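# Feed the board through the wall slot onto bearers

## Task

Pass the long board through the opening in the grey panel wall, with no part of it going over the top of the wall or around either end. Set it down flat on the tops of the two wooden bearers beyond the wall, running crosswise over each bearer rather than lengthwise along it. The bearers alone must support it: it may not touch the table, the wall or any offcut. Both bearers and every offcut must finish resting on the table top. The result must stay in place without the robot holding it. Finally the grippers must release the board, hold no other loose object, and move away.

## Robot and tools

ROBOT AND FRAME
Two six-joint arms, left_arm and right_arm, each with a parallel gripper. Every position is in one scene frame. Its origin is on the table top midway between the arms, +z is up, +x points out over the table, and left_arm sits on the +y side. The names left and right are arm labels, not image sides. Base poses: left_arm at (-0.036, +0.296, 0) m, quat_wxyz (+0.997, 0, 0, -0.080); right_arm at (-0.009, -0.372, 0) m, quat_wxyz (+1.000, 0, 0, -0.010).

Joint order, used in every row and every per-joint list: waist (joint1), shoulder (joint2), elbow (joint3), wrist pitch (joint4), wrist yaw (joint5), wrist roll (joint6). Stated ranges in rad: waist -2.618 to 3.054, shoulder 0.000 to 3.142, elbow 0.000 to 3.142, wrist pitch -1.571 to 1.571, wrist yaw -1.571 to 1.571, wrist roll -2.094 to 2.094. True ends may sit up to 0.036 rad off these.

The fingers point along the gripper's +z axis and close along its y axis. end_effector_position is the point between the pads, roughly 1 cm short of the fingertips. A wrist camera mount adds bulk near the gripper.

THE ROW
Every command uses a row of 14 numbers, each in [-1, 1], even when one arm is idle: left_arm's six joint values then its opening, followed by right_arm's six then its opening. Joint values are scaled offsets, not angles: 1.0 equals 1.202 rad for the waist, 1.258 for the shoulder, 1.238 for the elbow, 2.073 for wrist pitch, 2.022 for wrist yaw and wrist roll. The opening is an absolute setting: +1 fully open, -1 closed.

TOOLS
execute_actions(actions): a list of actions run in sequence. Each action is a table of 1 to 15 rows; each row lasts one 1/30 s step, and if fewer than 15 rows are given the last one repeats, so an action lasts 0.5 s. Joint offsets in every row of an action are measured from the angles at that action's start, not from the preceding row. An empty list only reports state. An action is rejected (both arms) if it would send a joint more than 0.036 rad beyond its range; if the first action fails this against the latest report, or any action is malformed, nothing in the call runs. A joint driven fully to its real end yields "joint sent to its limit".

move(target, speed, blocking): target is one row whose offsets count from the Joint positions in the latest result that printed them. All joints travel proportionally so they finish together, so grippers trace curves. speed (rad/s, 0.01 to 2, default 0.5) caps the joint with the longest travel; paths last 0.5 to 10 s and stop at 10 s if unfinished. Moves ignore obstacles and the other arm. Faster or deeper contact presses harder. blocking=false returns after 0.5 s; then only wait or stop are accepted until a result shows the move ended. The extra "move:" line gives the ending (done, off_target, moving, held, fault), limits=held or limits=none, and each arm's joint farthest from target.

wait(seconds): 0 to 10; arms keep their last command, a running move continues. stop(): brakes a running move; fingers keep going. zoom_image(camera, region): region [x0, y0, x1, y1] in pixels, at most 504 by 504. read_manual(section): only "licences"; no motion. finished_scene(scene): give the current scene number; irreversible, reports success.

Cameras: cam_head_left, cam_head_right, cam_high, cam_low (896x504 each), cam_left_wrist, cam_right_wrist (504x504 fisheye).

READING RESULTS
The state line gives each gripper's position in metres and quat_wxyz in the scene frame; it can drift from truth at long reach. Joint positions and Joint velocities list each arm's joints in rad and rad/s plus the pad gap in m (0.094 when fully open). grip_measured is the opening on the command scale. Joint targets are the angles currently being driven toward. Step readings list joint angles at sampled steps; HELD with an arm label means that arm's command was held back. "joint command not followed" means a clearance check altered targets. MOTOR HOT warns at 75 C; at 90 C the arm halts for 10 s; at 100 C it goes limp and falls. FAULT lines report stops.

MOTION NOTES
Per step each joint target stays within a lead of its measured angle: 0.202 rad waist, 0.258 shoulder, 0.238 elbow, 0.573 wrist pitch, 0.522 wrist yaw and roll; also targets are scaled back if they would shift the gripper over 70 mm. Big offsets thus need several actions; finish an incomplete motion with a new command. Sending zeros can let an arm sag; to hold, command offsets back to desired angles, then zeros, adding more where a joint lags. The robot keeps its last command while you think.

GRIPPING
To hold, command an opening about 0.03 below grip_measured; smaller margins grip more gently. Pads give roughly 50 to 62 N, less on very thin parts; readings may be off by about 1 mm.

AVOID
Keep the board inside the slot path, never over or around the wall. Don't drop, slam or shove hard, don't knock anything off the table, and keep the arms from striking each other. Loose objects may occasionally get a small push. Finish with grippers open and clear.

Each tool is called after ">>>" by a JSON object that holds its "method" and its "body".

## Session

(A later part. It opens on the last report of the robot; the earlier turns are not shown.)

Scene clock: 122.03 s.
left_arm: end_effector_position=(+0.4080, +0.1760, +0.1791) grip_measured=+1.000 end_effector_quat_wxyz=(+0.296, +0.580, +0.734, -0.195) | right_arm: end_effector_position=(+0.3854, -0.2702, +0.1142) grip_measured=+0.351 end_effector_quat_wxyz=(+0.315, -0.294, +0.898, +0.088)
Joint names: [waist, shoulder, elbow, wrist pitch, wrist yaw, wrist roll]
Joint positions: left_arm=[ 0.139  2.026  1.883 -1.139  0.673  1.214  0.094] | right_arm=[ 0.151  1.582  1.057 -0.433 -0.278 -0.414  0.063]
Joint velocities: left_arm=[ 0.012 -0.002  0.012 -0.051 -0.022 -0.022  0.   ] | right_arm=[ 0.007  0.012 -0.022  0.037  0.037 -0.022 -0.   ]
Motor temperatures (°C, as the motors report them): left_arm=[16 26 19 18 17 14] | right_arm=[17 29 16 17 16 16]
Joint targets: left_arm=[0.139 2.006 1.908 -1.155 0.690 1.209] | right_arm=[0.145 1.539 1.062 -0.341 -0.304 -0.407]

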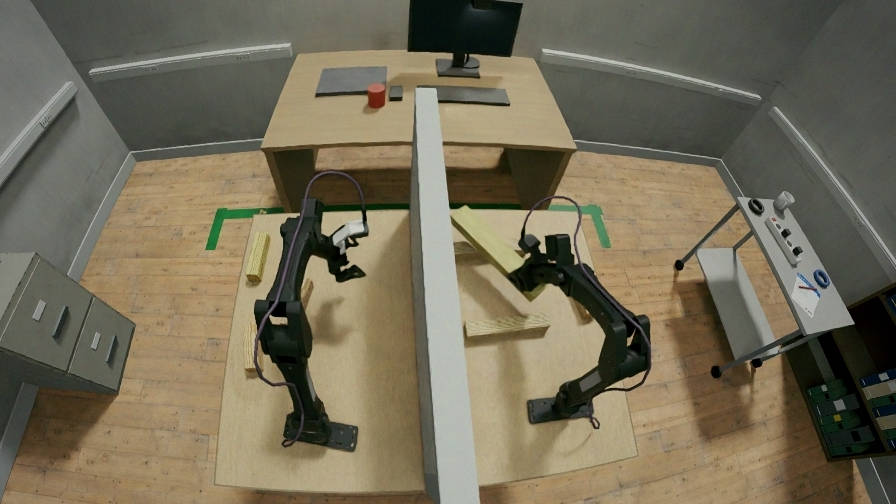

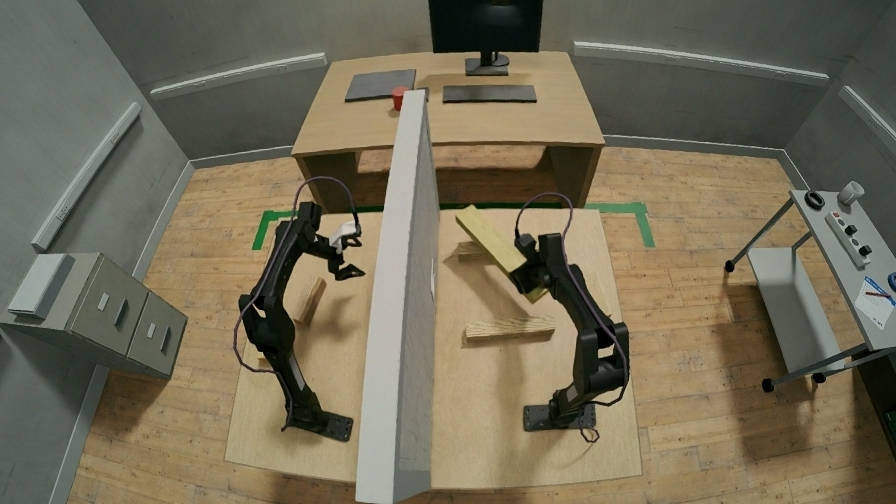

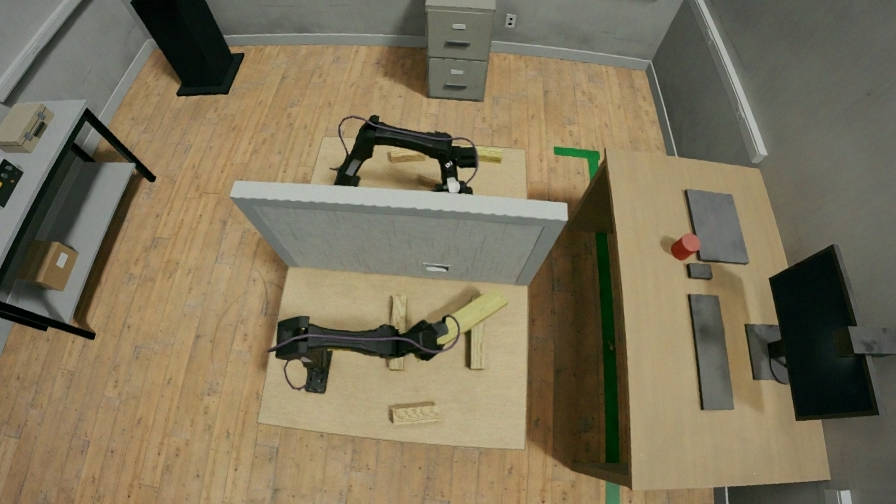

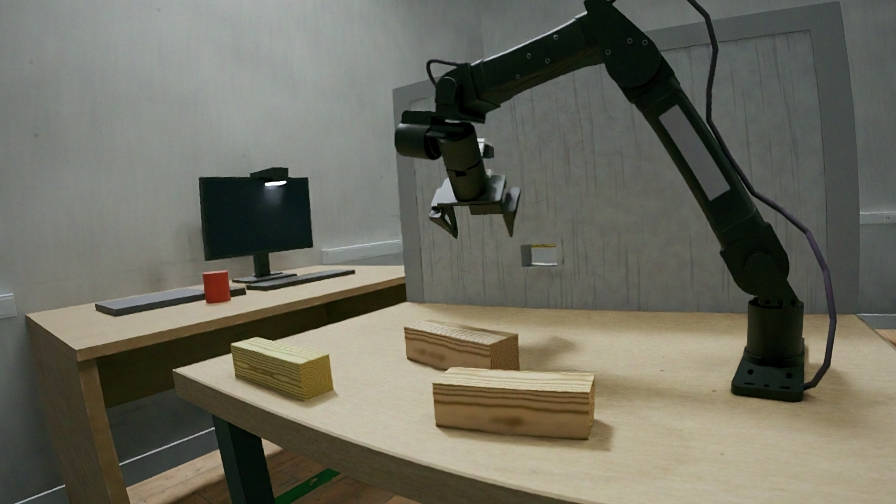

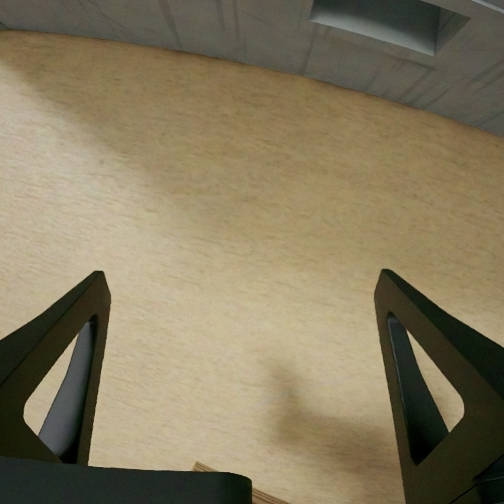

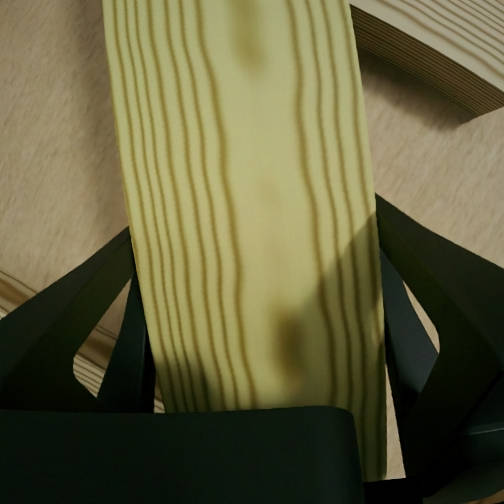

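>>> {"method": "execute_actions", "body": {"actions": [[
[0,-0.0159,0.0202,-0.0077,0.0084,-0.0025,1, 0.00744,-0.03418,0.00404,0.04713,-0.00767,0.01152,0.2],
[0,-0.0159,0.0202,-0.0077,0.0084,-0.0025,1, 0.0126,-0.03458,0.0034,0.05041,-0.00143,0.02112,0.2],
[0,-0.0159,0.0202,-0.0077,0.0084,-0.0025,1, 0.02087,-0.03572,0.00156,0.05485,0.00687,0.03403,0.2],
[0,-0.0159,0.0202,-0.0077,0.0084,-0.0025,1, 0.03198,-0.03757,-0.00139,0.0603,0.01716,0.0499,0.2],
[0,-0.0159,0.0202,-0.0077,0.0084,-0.0025,1, 0.04565,-0.04003,-0.00536,0.06643,0.02923,0.06835,0.2],
[0,-0.0159,0.0202,-0.0077,0.0084,-0.0025,1, 0.06162,-0.04308,-0.01024,0.07139,0.04392,0.08813,0.2],
[0,-0.0159,0.0202,-0.0077,0.0084,-0.0025,1, 0.07962,-0.04663,-0.01594,0.07689,0.06009,0.10989,0.2],
[0,-0.0159,0.0202,-0.0077,0.0084,-0.0025,1, 0.09938,-0.05064,-0.02237,0.08234,0.0776,0.13299,0.2],
[0,-0.0159,0.0202,-0.0077,0.0084,-0.0025,1, 0.12063,-0.05503,-0.02942,0.08707,0.09743,0.15593,0.2],
[0,-0.0159,0.0202,-0.0077,0.0084,-0.0025,1, 0.14309,-0.05975,-0.03701,0.09045,0.11805,0.17992,0.2],
[0,-0.0159,0.0202,-0.0077,0.0084,-0.0025,1, 0.1665,-0.06475,-0.04503,0.09276,0.13932,0.2046,0.2],
[0,-0.0159,0.0202,-0.0077,0.0084,-0.0025,1, 0.19058,-0.06996,-0.05338,0.0931,0.16093,0.22967,0.2],
[0,-0.0159,0.0202,-0.0077,0.0084,-0.0025,1, 0.21507,-0.07532,-0.06198,0.09141,0.18269,0.2549,0.2],
[0,-0.0159,0.0202,-0.0077,0.0084,-0.0025,1, 0.23969,-0.08076,-0.07073,0.08837,0.2043,0.27997,0.2],
[0,-0.0159,0.0202,-0.0077,0.0084,-0.0025,1, 0.26418,-0.08625,-0.07952,0.08451,0.22527,0.30509,0.2]
],[
[0,-0.0159,0.0202,-0.0077,0.0084,-0.0025,1, 0.0791,-0.04742,-0.01783,0.0438,0.10213,0.12339,0.2],
[0,-0.0159,0.0202,-0.0077,0.0084,-0.0025,1, 0.10251,-0.05277,-0.02642,0.03917,0.12141,0.14718,0.2],
[0,-0.0159,0.0202,-0.0077,0.0084,-0.0025,1, 0.12497,-0.05798,-0.03478,0.03415,0.13927,0.17033,0.2],
[0,-0.0159,0.0202,-0.0077,0.0084,-0.0025,1, 0.14538,-0.06298,-0.0428,0.02774,0.16212,0.19995,0.2],
[0,-0.0159,0.0202,-0.0077,0.0084,-0.0025,1, 0.16514,-0.0677,-0.05039,0.02065,0.18007,0.22498,0.2],
[0,-0.0159,0.0202,-0.0077,0.0084,-0.0025,1, 0.18231,-0.0721,-0.05744,0.01302,0.19787,0.25025,0.2],
[0,-0.0159,0.0202,-0.0077,0.0084,-0.0025,1, 0.19828,-0.0761,-0.06386,0.00405,0.21508,0.27616,0.2],
[0,-0.0159,0.0202,-0.0077,0.0084,-0.0025,1, 0.21112,-0.07966,-0.06956,0,0.22883,0.29688,0.2],
[0,-0.0159,0.0202,-0.0077,0.0084,-0.0025,1, 0.22223,-0.0827,-0.07445,-0.00193,0.23917,0.31246,0.2],
[0,-0.0159,0.0202,-0.0077,0.0084,-0.0025,1, 0.22967,-0.08517,-0.07842,-0.00193,0.24604,0.32285,0.2],
[0,-0.0159,0.0202,-0.0077,0.0084,-0.0025,1, 0.23483,-0.08701,-0.08137,0,0.24604,0.32285,0.2],
[0,-0.0159,0.0202,-0.0077,0.0084,-0.0025,1, 0.23577,-0.08816,-0.08321,0.00193,0.23917,0.31246,0.2],
[0,-0.0159,0.0202,-0.0077,0.0084,-0.0025,1, 0.23577,-0.08855,-0.08384,0.00405,0.22883,0.29688,0.2],
[0,-0.0159,0.0202,-0.0077,0.0084,-0.0025,1, 0.23577,-0.08855,-0.08384,0.00405,0.22023,0.28393,0.2],
[0,-0.0159,0.0202,-0.0077,0.0084,-0.0025,1, 0.23577,-0.08855,-0.08384,0.00405,0.21508,0.27616,0.2]
]]}}

Scene clock: 125.93 s.
left_arm: end_effector_position=(+0.4080, +0.1760, +0.1791) grip_measured=+1.000 end_effector_quat_wxyz=(+0.296, +0.580, +0.734, -0.195) | right_arm: end_effector_position=(+0.3105, -0.2080, +0.0949) grip_measured=+0.351 end_effector_quat_wxyz=(+0.333, +0.006, +0.943, -0.000)
Joint names: [waist, shoulder, elbow, wrist pitch, wrist yaw, wrist roll]
Joint positions: left_arm=[ 0.139  2.026  1.883 -1.139  0.673  1.214  0.094] | right_arm=[ 0.688  1.461  0.864 -0.412  0.403  0.562  0.063]
Joint velocities: left_arm=[-0.007 -0.002 -0.012 -0.051  0.022 -0.022  0.   ] | right_arm=[-0.007 -0.017 -0.007 -0.095  0.066 -0.081  0.   ]
Motor temperatures (°C, as the motors report them): left_arm=[16 26 19 18 16 14] | right_arm=[17 29 17 19 16 16]
Joint targets: left_arm=[0.139 2.006 1.908 -1.155 0.690 1.209] | right_arm=[0.698 1.418 0.870 -0.338 0.457 0.563]
Step readings (joint positions; steps 1 to 15: 1st action; 16 to 30: 2nd action):
0: left_arm=[0.139 2.026 1.883 -1.139 0.673 1.214] | right_arm=[0.151 1.582 1.057 -0.433 -0.278 -0.414]
1: left_arm=[0.139 2.026 1.883 -1.139 0.673 1.214] | right_arm=[0.151 1.582 1.057 -0.432 -0.277 -0.412]
2: left_arm=[0.139 2.026 1.883 -1.139 0.673 1.214] | right_arm=[0.152 1.582 1.057 -0.431 -0.274 -0.406]
4: left_arm=[0.139 2.026 1.883 -1.139 0.673 1.214] | right_arm=[0.160 1.582 1.057 -0.425 -0.257 -0.382]
8: left_arm=[0.139 2.026 1.883 -1.139 0.673 1.214] | right_arm=[0.217 1.572 1.038 -0.388 -0.184 -0.281]
15: left_arm=[0.139 2.026 1.883 -1.139 0.673 1.214] | right_arm=[0.414 1.529 0.974 -0.346 0.022 0.005]
16: left_arm=[0.139 2.026 1.883 -1.139 0.673 1.214] | right_arm=[0.447 1.523 0.963 -0.346 0.059 0.052]
17: left_arm=[0.139 2.026 1.883 -1.139 0.673 1.214] | right_arm=[0.479 1.517 0.954 -0.346 0.096 0.099]
19: left_arm=[0.139 2.026 1.883 -1.139 0.673 1.214] | right_arm=[0.542 1.506 0.933 -0.349 0.165 0.195]
23: left_arm=[0.139 2.026 1.883 -1.139 0.673 1.214] | right_arm=[0.640 1.481 0.897 -0.378 0.294 0.394]
30: Joint positions above

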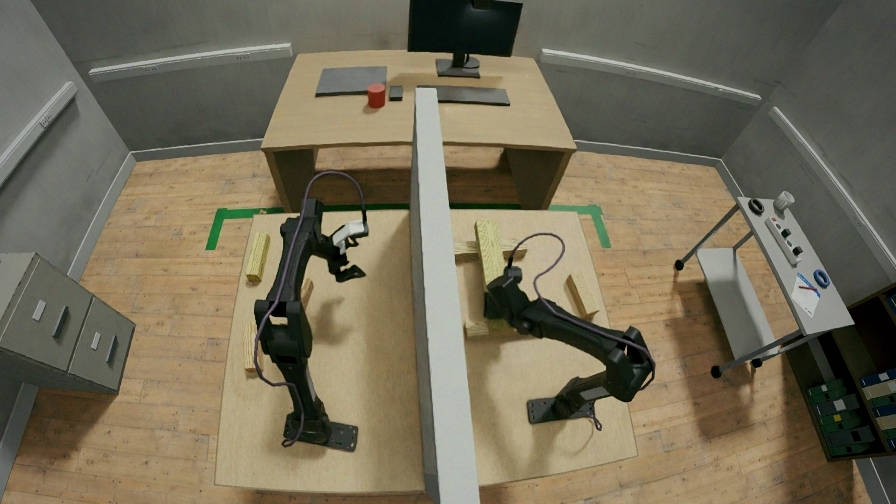

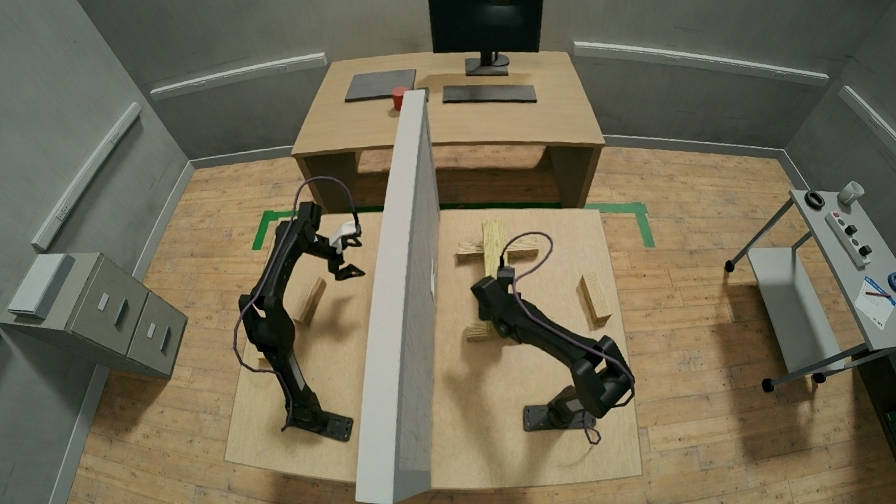

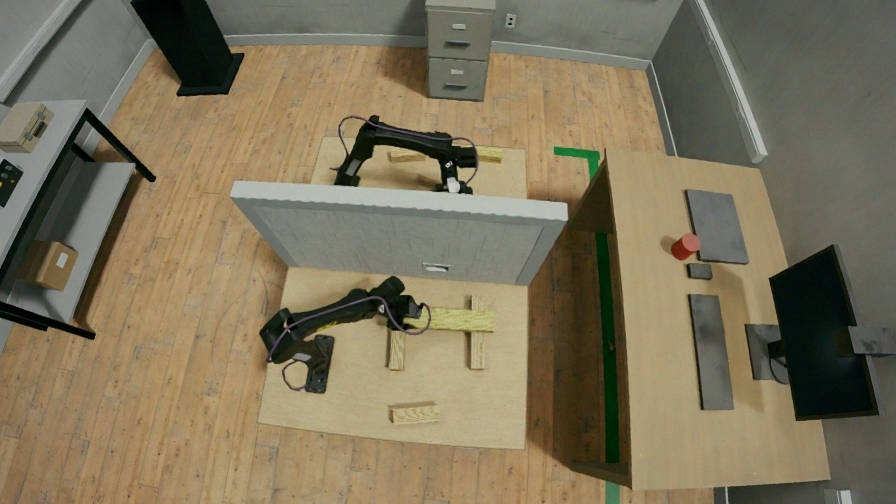

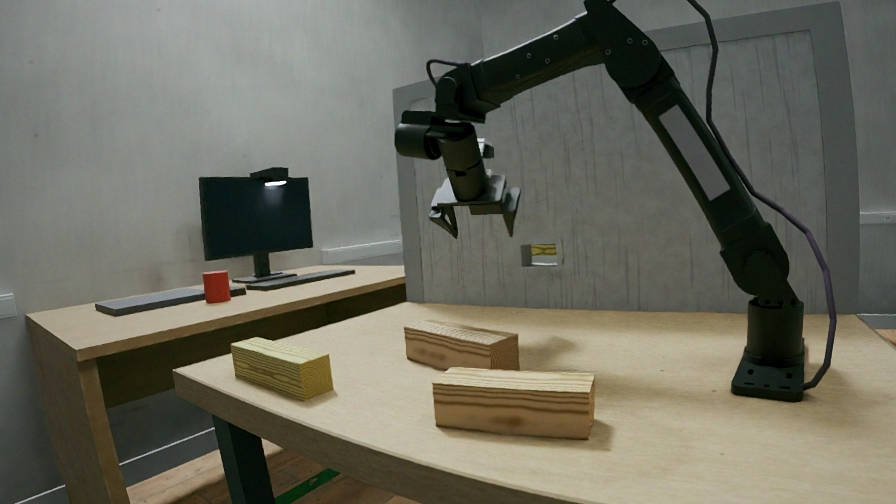

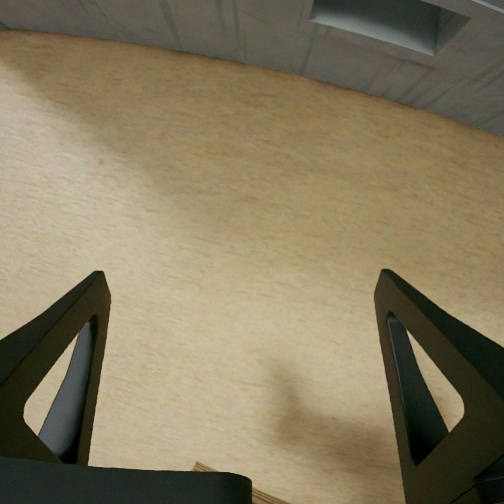

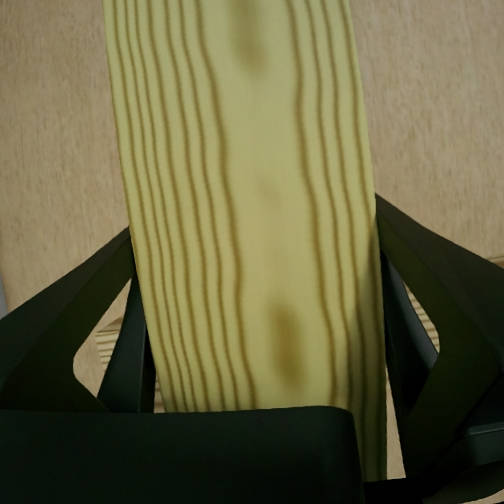

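>>> {"method": "zoom_image", "body": {"camera": "cam_high", "region": [360, 270, 520, 380]}}

>>> {"method": "zoom_image", "body": {"camera": "cam_head_left", "region": [440, 210, 570, 350]}}

>>> {"method": "zoom_image", "body": {"camera": "cam_head_right", "region": [440, 210, 570, 350]}}

Region (360, 270, 520, 380) of cam_high's 896x504 image, scaled by 3.150, with more detail than that image has; it fills the top 346 rows of this view, and the rest is white.

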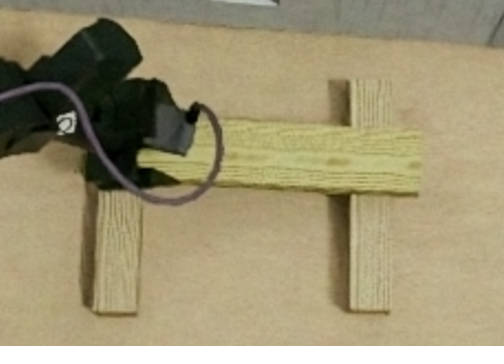

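Region (440, 210, 570, 350) of cam_head_left's 896x504 image, scaled by 3.600, with more detail than that image has; it fills the left 468 columns of this view, and the rest is white.

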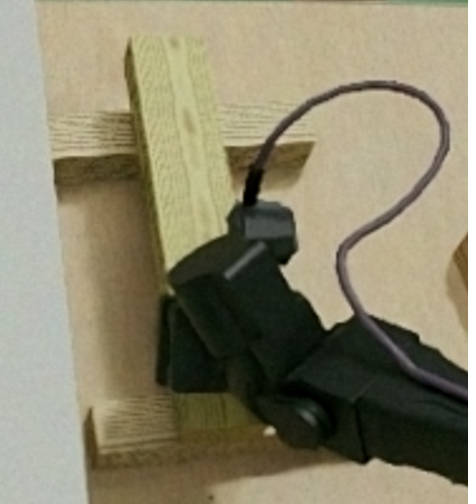

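Region (440, 210, 570, 350) of cam_head_right's 896x504 image, scaled by 3.600, with more detail than that image has; it fills the left 468 columns of this view, and the rest is white.

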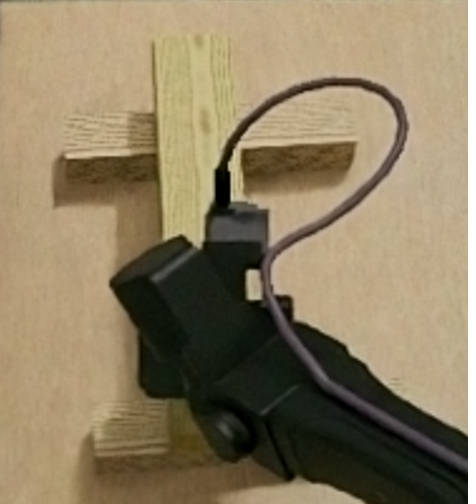

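>>> {"method": "execute_actions", "body": {"actions": [[
[0,-0.0159,0.0202,-0.0077,0.0084,-0.0025,1, 0.00862,-0.03425,0.0038,0.04043,0.02671,0.00375,0.2],
[0,-0.0159,0.0202,-0.0077,0.0084,-0.0025,1, 0.00947,-0.03445,0.00086,0.04195,0.02671,0.00417,0.2],
[0,-0.0159,0.0202,-0.0077,0.0084,-0.0025,1, 0.01078,-0.03474,-0.00364,0.04717,0.02671,0.00558,0.2],
[0,-0.0159,0.0202,-0.0077,0.0084,-0.0025,1, 0.01244,-0.03513,-0.00941,0.0525,0.02671,0.00703,0.2],
[0,-0.0159,0.0202,-0.0077,0.0084,-0.0025,1, 0.01438,-0.03557,-0.01612,0.05782,0.02671,0.00848,0.2],
[0,-0.0159,0.0202,-0.0077,0.0084,-0.0025,1, 0.01651,-0.03606,-0.02345,0.06297,0.02671,0.00988,0.2],
[0,-0.0159,0.0202,-0.0077,0.0084,-0.0025,1, 0.01872,-0.03657,-0.0311,0.06777,0.02671,0.01118,0.2],
[0,-0.0159,0.0202,-0.0077,0.0084,-0.0025,1, 0.02093,-0.03707,-0.03875,0.07224,0.02671,0.01239,0.2],
[0,-0.0159,0.0202,-0.0077,0.0084,-0.0025,1, 0.02306,-0.03756,-0.04609,0.07593,0.02671,0.0134,0.2],
[0,-0.0159,0.0202,-0.0077,0.0084,-0.0025,1, 0.025,-0.03801,-0.05279,0.07902,0.02671,0.01423,0.2],
[0,-0.0159,0.0202,-0.0077,0.0084,-0.0025,1, 0.02666,-0.03839,-0.05855,0.08108,0.02671,0.01479,0.2],
[0,-0.0159,0.0202,-0.0077,0.0084,-0.0025,1, 0.02797,-0.03869,-0.06306,0.08197,0.02671,0.01503,0.2],
[0,-0.0159,0.0202,-0.0077,0.0084,-0.0025,1, 0.02881,-0.03888,-0.06599,0.0809,0.02671,0.01474,0.2],
[0,-0.0159,0.0202,-0.0077,0.0084,-0.0025,1, 0.02912,-0.03895,-0.06704,0.07771,0.02671,0.01388,0.2],
[0,-0.0159,0.0202,-0.0077,0.0084,-0.0025,1, 0.02912,-0.03895,-0.06704,0.07487,0.02671,0.01311,0.2]
]]}}

>>> {"method": "zoom_image", "body": {"camera": "cam_high", "region": [360, 270, 520, 380]}}

>>> {"method": "zoom_image", "body": {"camera": "cam_head_left", "region": [440, 210, 570, 350]}}

Scene clock: 127.97 s.
left_arm: end_effector_position=(+0.4080, +0.1760, +0.1791) grip_measured=+1.000 end_effector_quat_wxyz=(+0.296, +0.580, +0.734, -0.195) | right_arm: end_effector_position=(+0.2980, -0.2071, +0.0759) grip_measured=+0.351 end_effector_quat_wxyz=(+0.331, +0.003, +0.944, +0.005)
Joint names: [waist, shoulder, elbow, wrist pitch, wrist yaw, wrist roll]
Joint positions: left_arm=[ 0.139  2.026  1.883 -1.139  0.673  1.214  0.094] | right_arm=[ 0.714  1.453  0.778 -0.34   0.404  0.583  0.063]
Joint velocities: left_arm=[ 0.007 -0.002 -0.012 -0.007  0.007  0.081  0.   ] | right_arm=[-0.002  0.002 -0.11   0.066 -0.007  0.007  0.   ]
Motor temperatures (°C, as the motors report them): left_arm=[16 26 19 18 16 14] | right_arm=[17 28 17 19 16 16]
Joint targets: left_arm=[0.139 2.006 1.908 -1.155 0.690 1.209] | right_arm=[0.723 1.412 0.781 -0.256 0.457 0.588]
Step readings (joint positions):
0: left_arm=[0.139 2.026 1.883 -1.139 0.673 1.214] | right_arm=[0.688 1.459 0.864 -0.412 0.404 0.562]
1: left_arm=[0.139 2.026 1.883 -1.139 0.673 1.214] | right_arm=[0.688 1.459 0.864 -0.411 0.404 0.562]
2: left_arm=[0.139 2.026 1.883 -1.139 0.673 1.214] | right_arm=[0.688 1.459 0.864 -0.411 0.404 0.562]
4: left_arm=[0.139 2.026 1.883 -1.139 0.673 1.214] | right_arm=[0.689 1.459 0.862 -0.404 0.404 0.565]
8: left_arm=[0.139 2.026 1.883 -1.139 0.673 1.214] | right_arm=[0.698 1.454 0.833 -0.368 0.404 0.573]
15: Joint positions above

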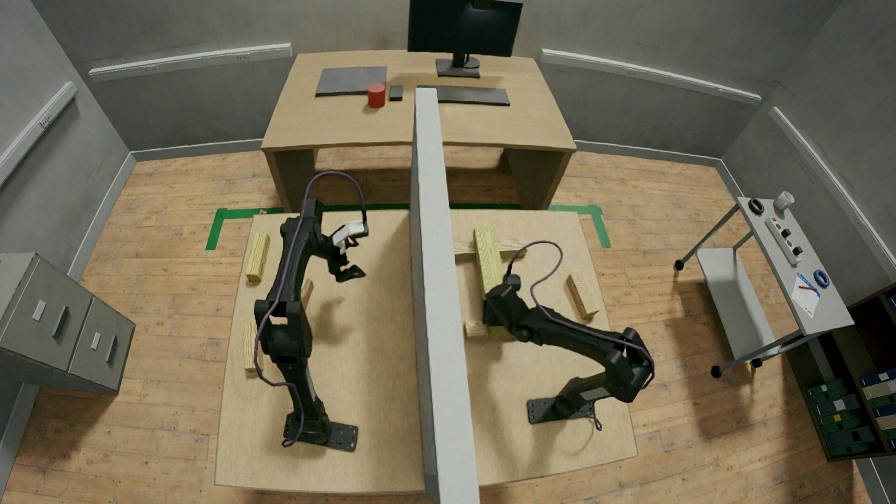

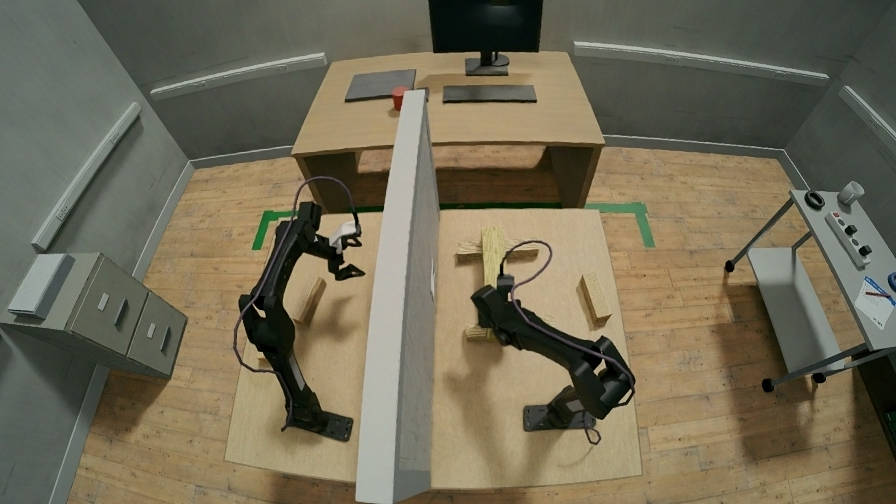

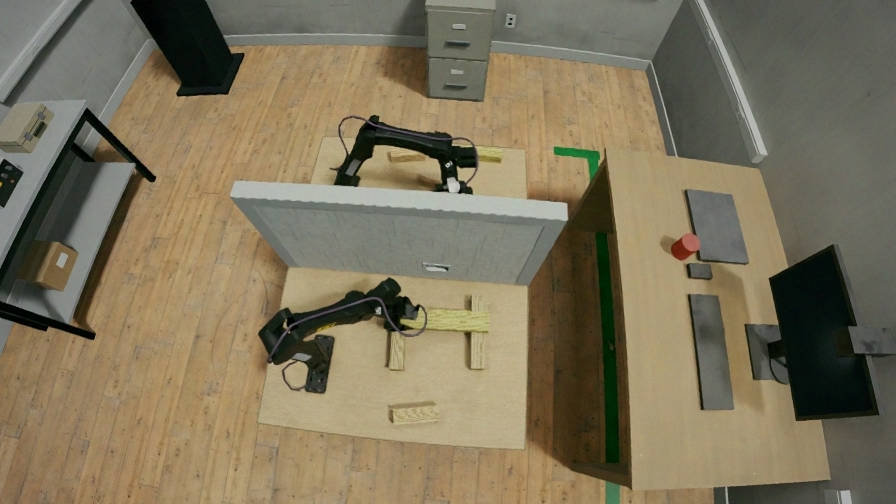

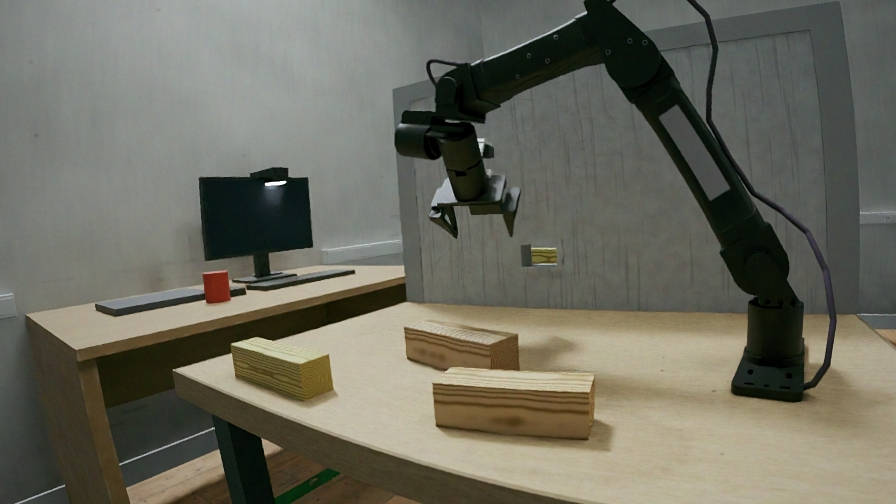

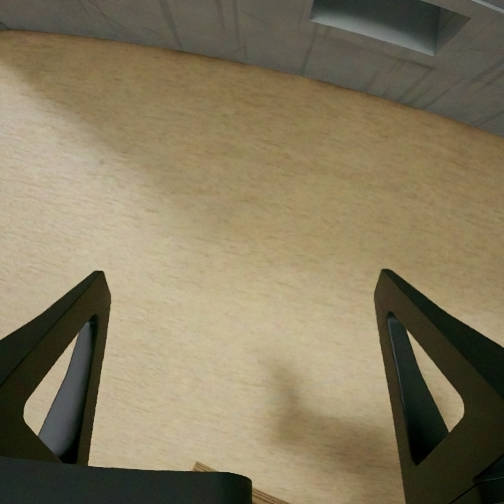

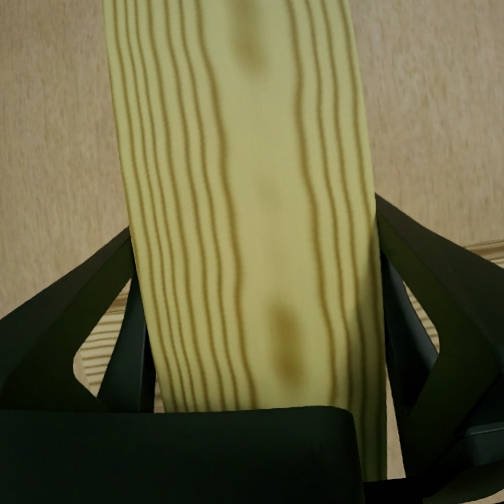

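Region (360, 270, 520, 380) of cam_high's 896x504 image, scaled by 3.150, with more detail than that image has; it fills the top 346 rows of this view, and the rest is white.

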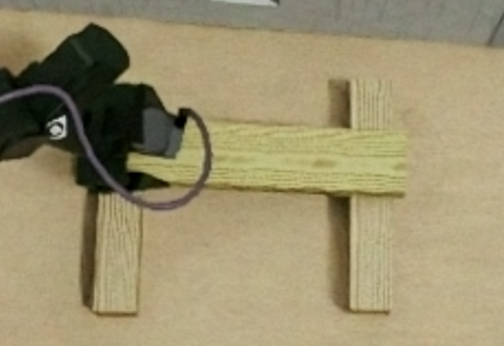

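Region (440, 210, 570, 350) of cam_head_left's 896x504 image, scaled by 3.600, with more detail than that image has; it fills the left 468 columns of this view, and the rest is white.

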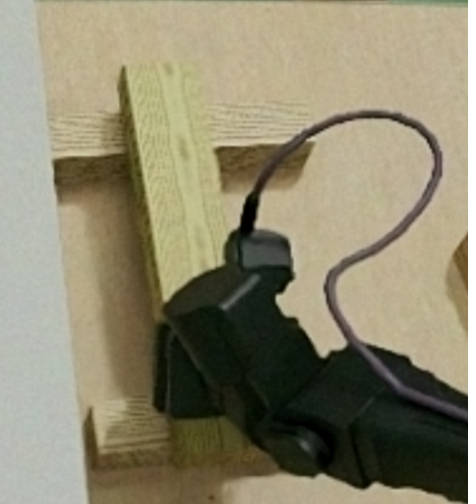

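>>> {"method": "execute_actions", "body": {"actions": [[
[0,-0.0159,0.0202,-0.0077,0.0084,-0.0025,1, 0.00749,-0.03259,0.00196,0.04109,0.02621,0.00247,0.2],
[0,-0.0159,0.0202,-0.0077,0.0084,-0.0025,1, 0.00749,-0.03259,0.00066,0.04191,0.02621,0.00247,0.2],
[0,-0.0159,0.0202,-0.0077,0.0084,-0.0025,1, 0.00749,-0.03259,-0.00134,0.0447,0.02621,0.00247,0.2],
[0,-0.0159,0.0202,-0.0077,0.0084,-0.0025,1, 0.00749,-0.03259,-0.00389,0.04755,0.02621,0.00247,0.2],
[0,-0.0159,0.0202,-0.0077,0.0084,-0.0025,1, 0.00749,-0.03259,-0.00686,0.0504,0.02621,0.00247,0.2],
[0,-0.0159,0.0202,-0.0077,0.0084,-0.0025,1, 0.00749,-0.03259,-0.0101,0.05316,0.02621,0.00247,0.2],
[0,-0.0159,0.0202,-0.0077,0.0084,-0.0025,1, 0.00749,-0.03259,-0.01349,0.05573,0.02621,0.00247,0.2],
[0,-0.0159,0.0202,-0.0077,0.0084,-0.0025,1, 0.00749,-0.03259,-0.01688,0.05812,0.02621,0.00247,0.2],
[0,-0.0159,0.0202,-0.0077,0.0084,-0.0025,1, 0.00749,-0.03259,-0.02013,0.0601,0.02621,0.00247,0.2],
[0,-0.0159,0.0202,-0.0077,0.0084,-0.0025,1, 0.00749,-0.03259,-0.02309,0.06175,0.02621,0.00247,0.2],
[0,-0.0159,0.0202,-0.0077,0.0084,-0.0025,1, 0.00749,-0.03259,-0.02564,0.06285,0.02621,0.00247,0.2],
[0,-0.0159,0.0202,-0.0077,0.0084,-0.0025,1, 0.00749,-0.03259,-0.02764,0.06333,0.02621,0.00247,0.2],
[0,-0.0159,0.0202,-0.0077,0.0084,-0.0025,1, 0.00749,-0.03259,-0.02894,0.06276,0.02621,0.00247,0.2],
[0,-0.0159,0.0202,-0.0077,0.0084,-0.0025,1, 0.00749,-0.03259,-0.0294,0.06105,0.02621,0.00247,0.2],
[0,-0.0159,0.0202,-0.0077,0.0084,-0.0025,1, 0.00749,-0.03259,-0.0294,0.05953,0.02621,0.00247,0.2]
]]}}

>>> {"method": "zoom_image", "body": {"camera": "cam_head_left", "region": [440, 210, 570, 350]}}

Scene clock: 129.60 s.
left_arm: end_effector_position=(+0.4080, +0.1760, +0.1791) grip_measured=+1.000 end_effector_quat_wxyz=(+0.296, +0.580, +0.734, -0.195) | right_arm: end_effector_position=(+0.2951, -0.2093, +0.0675) grip_measured=+0.351 end_effector_quat_wxyz=(+0.332, +0.004, +0.943, +0.006)
Joint names: [waist, shoulder, elbow, wrist pitch, wrist yaw, wrist roll]
Joint positions: left_arm=[ 0.139  2.026  1.883 -1.139  0.673  1.214  0.094] | right_arm=[ 0.714  1.453  0.74  -0.298  0.404  0.583  0.063]
Joint velocities: left_arm=[ 0.022 -0.022  0.007 -0.037 -0.007 -0.037  0.   ] | right_arm=[-0.012  0.007 -0.051  0.037  0.022  0.007 -0.   ]
Motor temperatures (°C, as the motors report them): left_arm=[16 26 19 18 16 14] | right_arm=[17 28 17 20 16 16]
Joint targets: left_arm=[0.139 2.006 1.908 -1.155 0.690 1.209] | right_arm=[0.723 1.412 0.742 -0.217 0.457 0.588]
Step readings (joint positions):
0: left_arm=[0.139 2.026 1.883 -1.139 0.673 1.214] | right_arm=[0.714 1.453 0.775 -0.337 0.404 0.583]
1: left_arm=[0.139 2.026 1.883 -1.139 0.673 1.214] | right_arm=[0.714 1.453 0.775 -0.337 0.404 0.583]
2: left_arm=[0.139 2.026 1.883 -1.139 0.673 1.214] | right_arm=[0.714 1.453 0.775 -0.337 0.404 0.583]
4: left_arm=[0.139 2.026 1.883 -1.139 0.673 1.214] | right_arm=[0.714 1.453 0.775 -0.334 0.404 0.583]
8: left_arm=[0.139 2.026 1.883 -1.139 0.673 1.214] | right_arm=[0.714 1.453 0.767 -0.314 0.404 0.583]
15: Joint positions above

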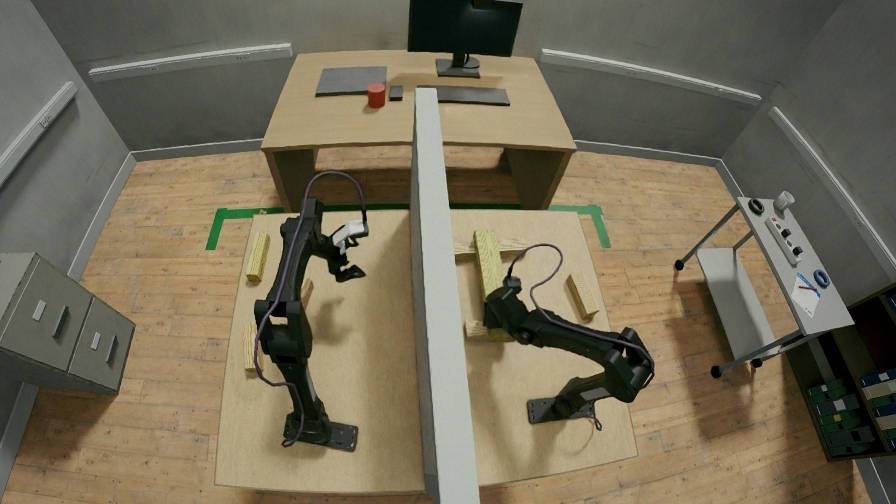

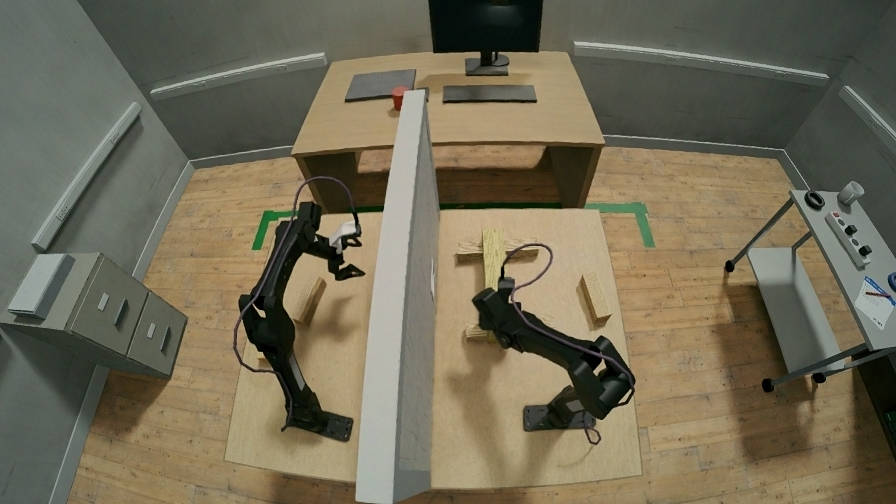

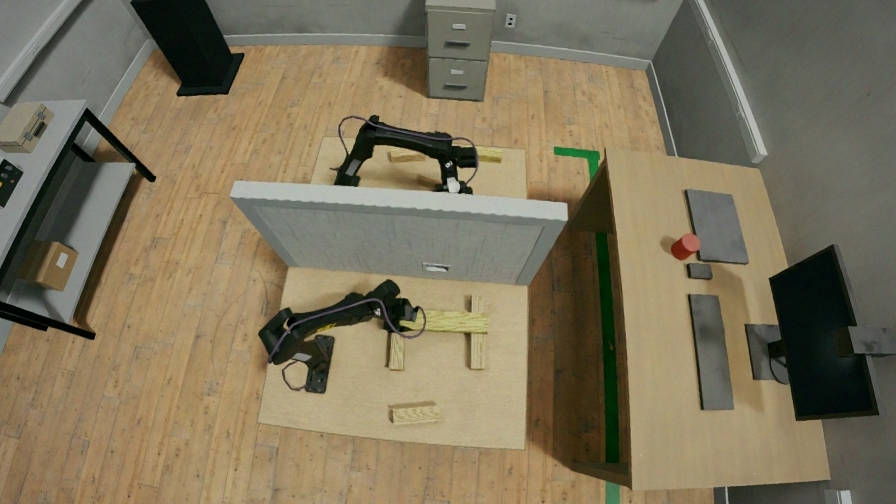

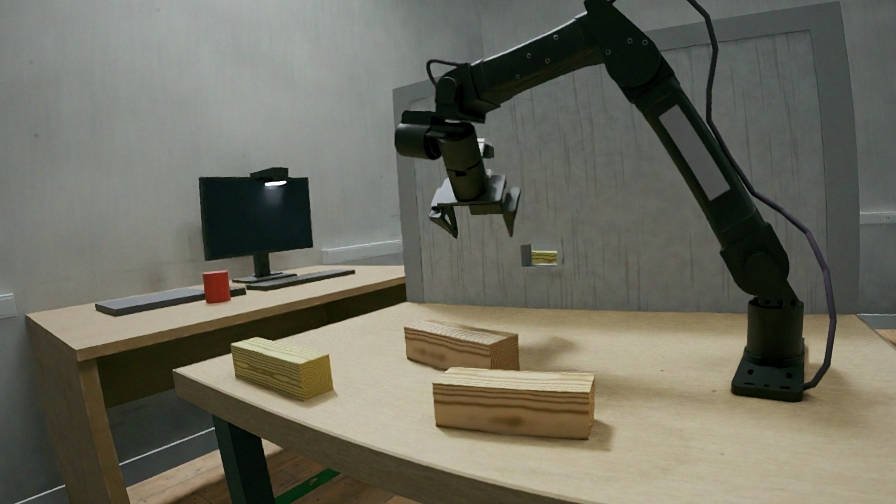

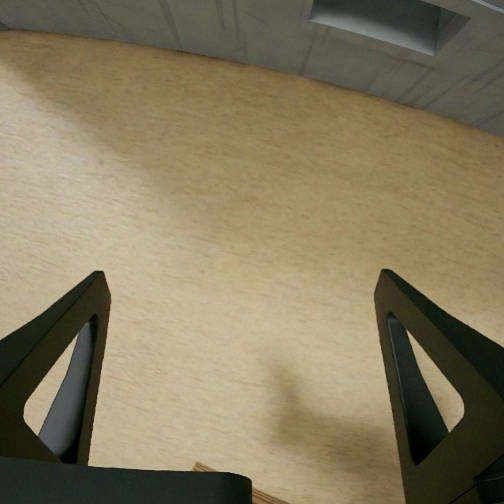

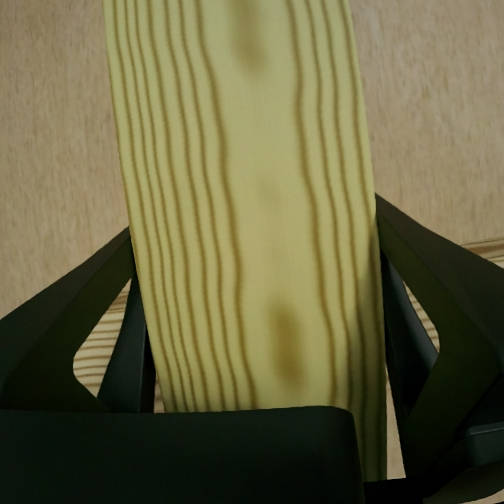

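Region (440, 210, 570, 350) of cam_head_left's 896x504 image, scaled by 3.600, with more detail than that image has; it fills the left 468 columns of this view, and the rest is white.

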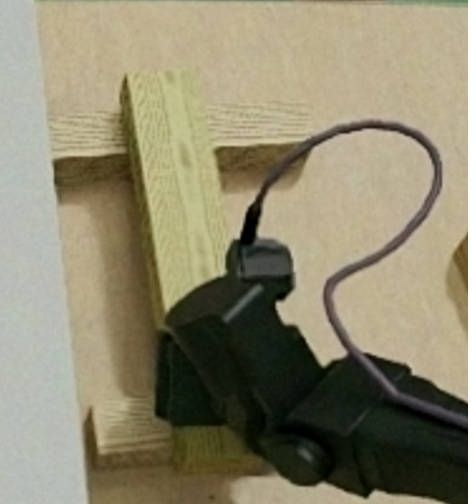

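>>> {"method": "execute_actions", "body": {"actions": []}}

Scene clock: 129.93 s.
left_arm: end_effector_position=(+0.4080, +0.1760, +0.1791) grip_measured=+1.000 end_effector_quat_wxyz=(+0.296, +0.580, +0.734, -0.195) | right_arm: end_effector_position=(+0.2948, -0.2095, +0.0669) grip_measured=+0.351 end_effector_quat_wxyz=(+0.332, +0.004, +0.943, +0.006)
Joint names: [waist, shoulder, elbow, wrist pitch, wrist yaw, wrist roll]
Joint positions: left_arm=[ 0.139  2.026  1.883 -1.139  0.673  1.214  0.094] | right_arm=[ 0.714  1.453  0.738 -0.296  0.404  0.583  0.063]
Joint velocities: left_arm=[ 0.017  0.022  0.007 -0.037 -0.007  0.007  0.   ] | right_arm=[ 0.012  0.007  0.007 -0.007  0.007  0.051 -0.001]
Motor temperatures (°C, as the motors report them): left_arm=[16 26 19 18 16 14] | right_arm=[17 28 17 20 16 16]
Joint targets: left_arm=[0.139 2.006 1.908 -1.155 0.690 1.209] | right_arm=[0.723 1.412 0.742 -0.216 0.457 0.588]

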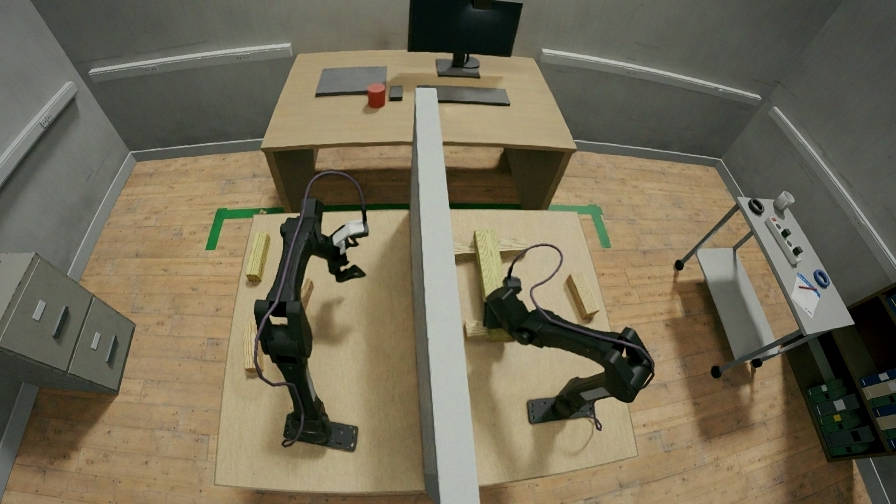

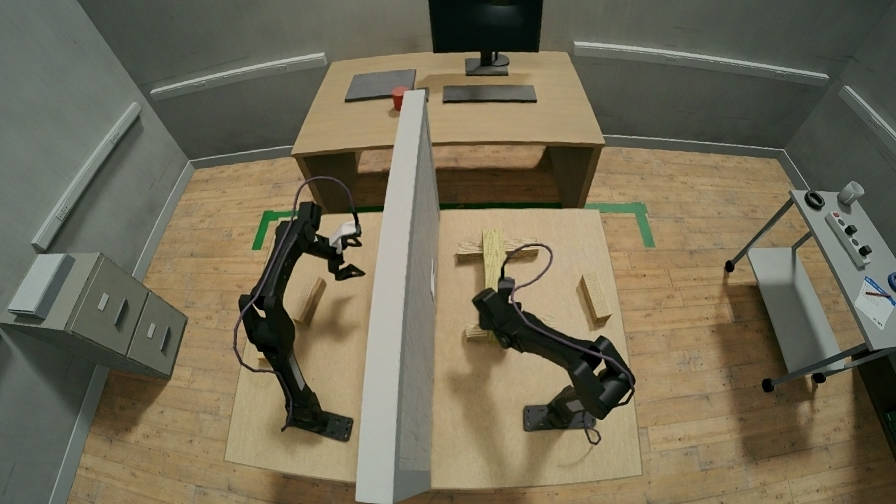

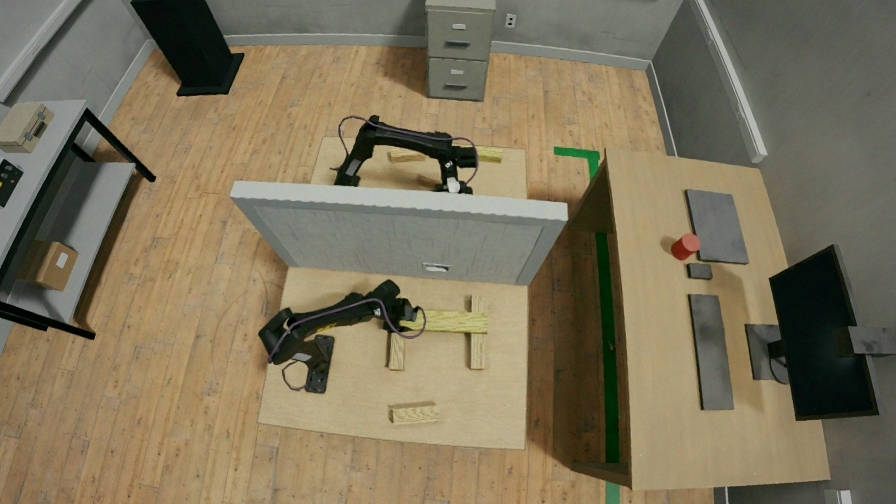

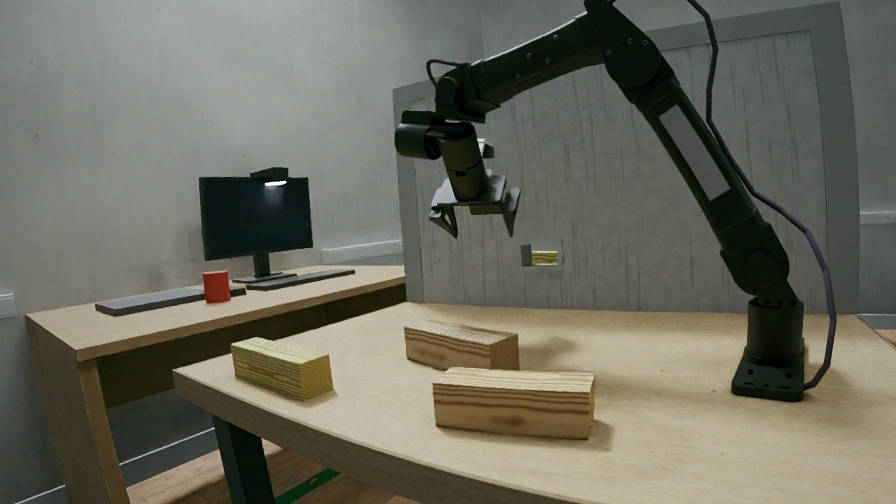

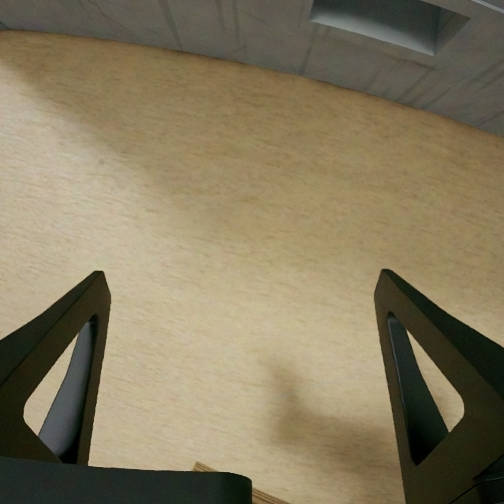

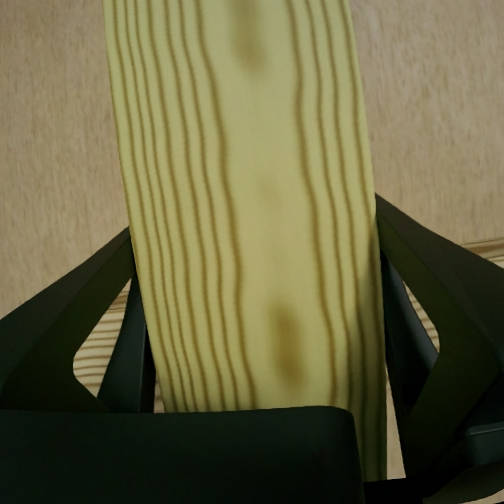

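>>> {"method": "zoom_image", "body": {"camera": "cam_high", "region": [360, 270, 520, 380]}}

>>> {"method": "zoom_image", "body": {"camera": "cam_head_right", "region": [440, 215, 560, 355]}}

Region (360, 270, 520, 380) of cam_high's 896x504 image, scaled by 3.150, with more detail than that image has; it fills the top 346 rows of this view, and the rest is white.

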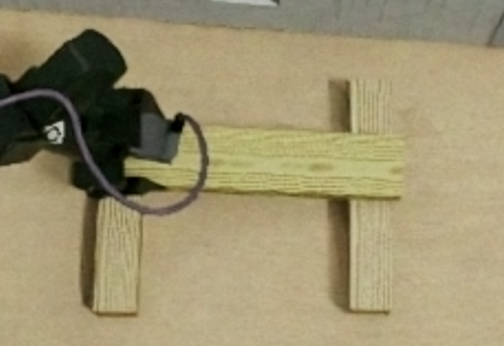

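Region (440, 215, 560, 355) of cam_head_right's 896x504 image, scaled by 3.600, with more detail than that image has; it fills the left 432 columns of this view, and the rest is white.

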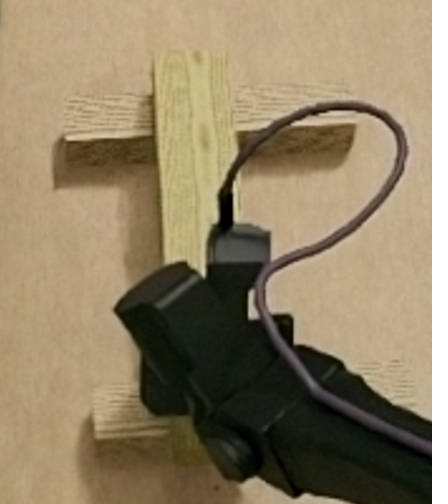

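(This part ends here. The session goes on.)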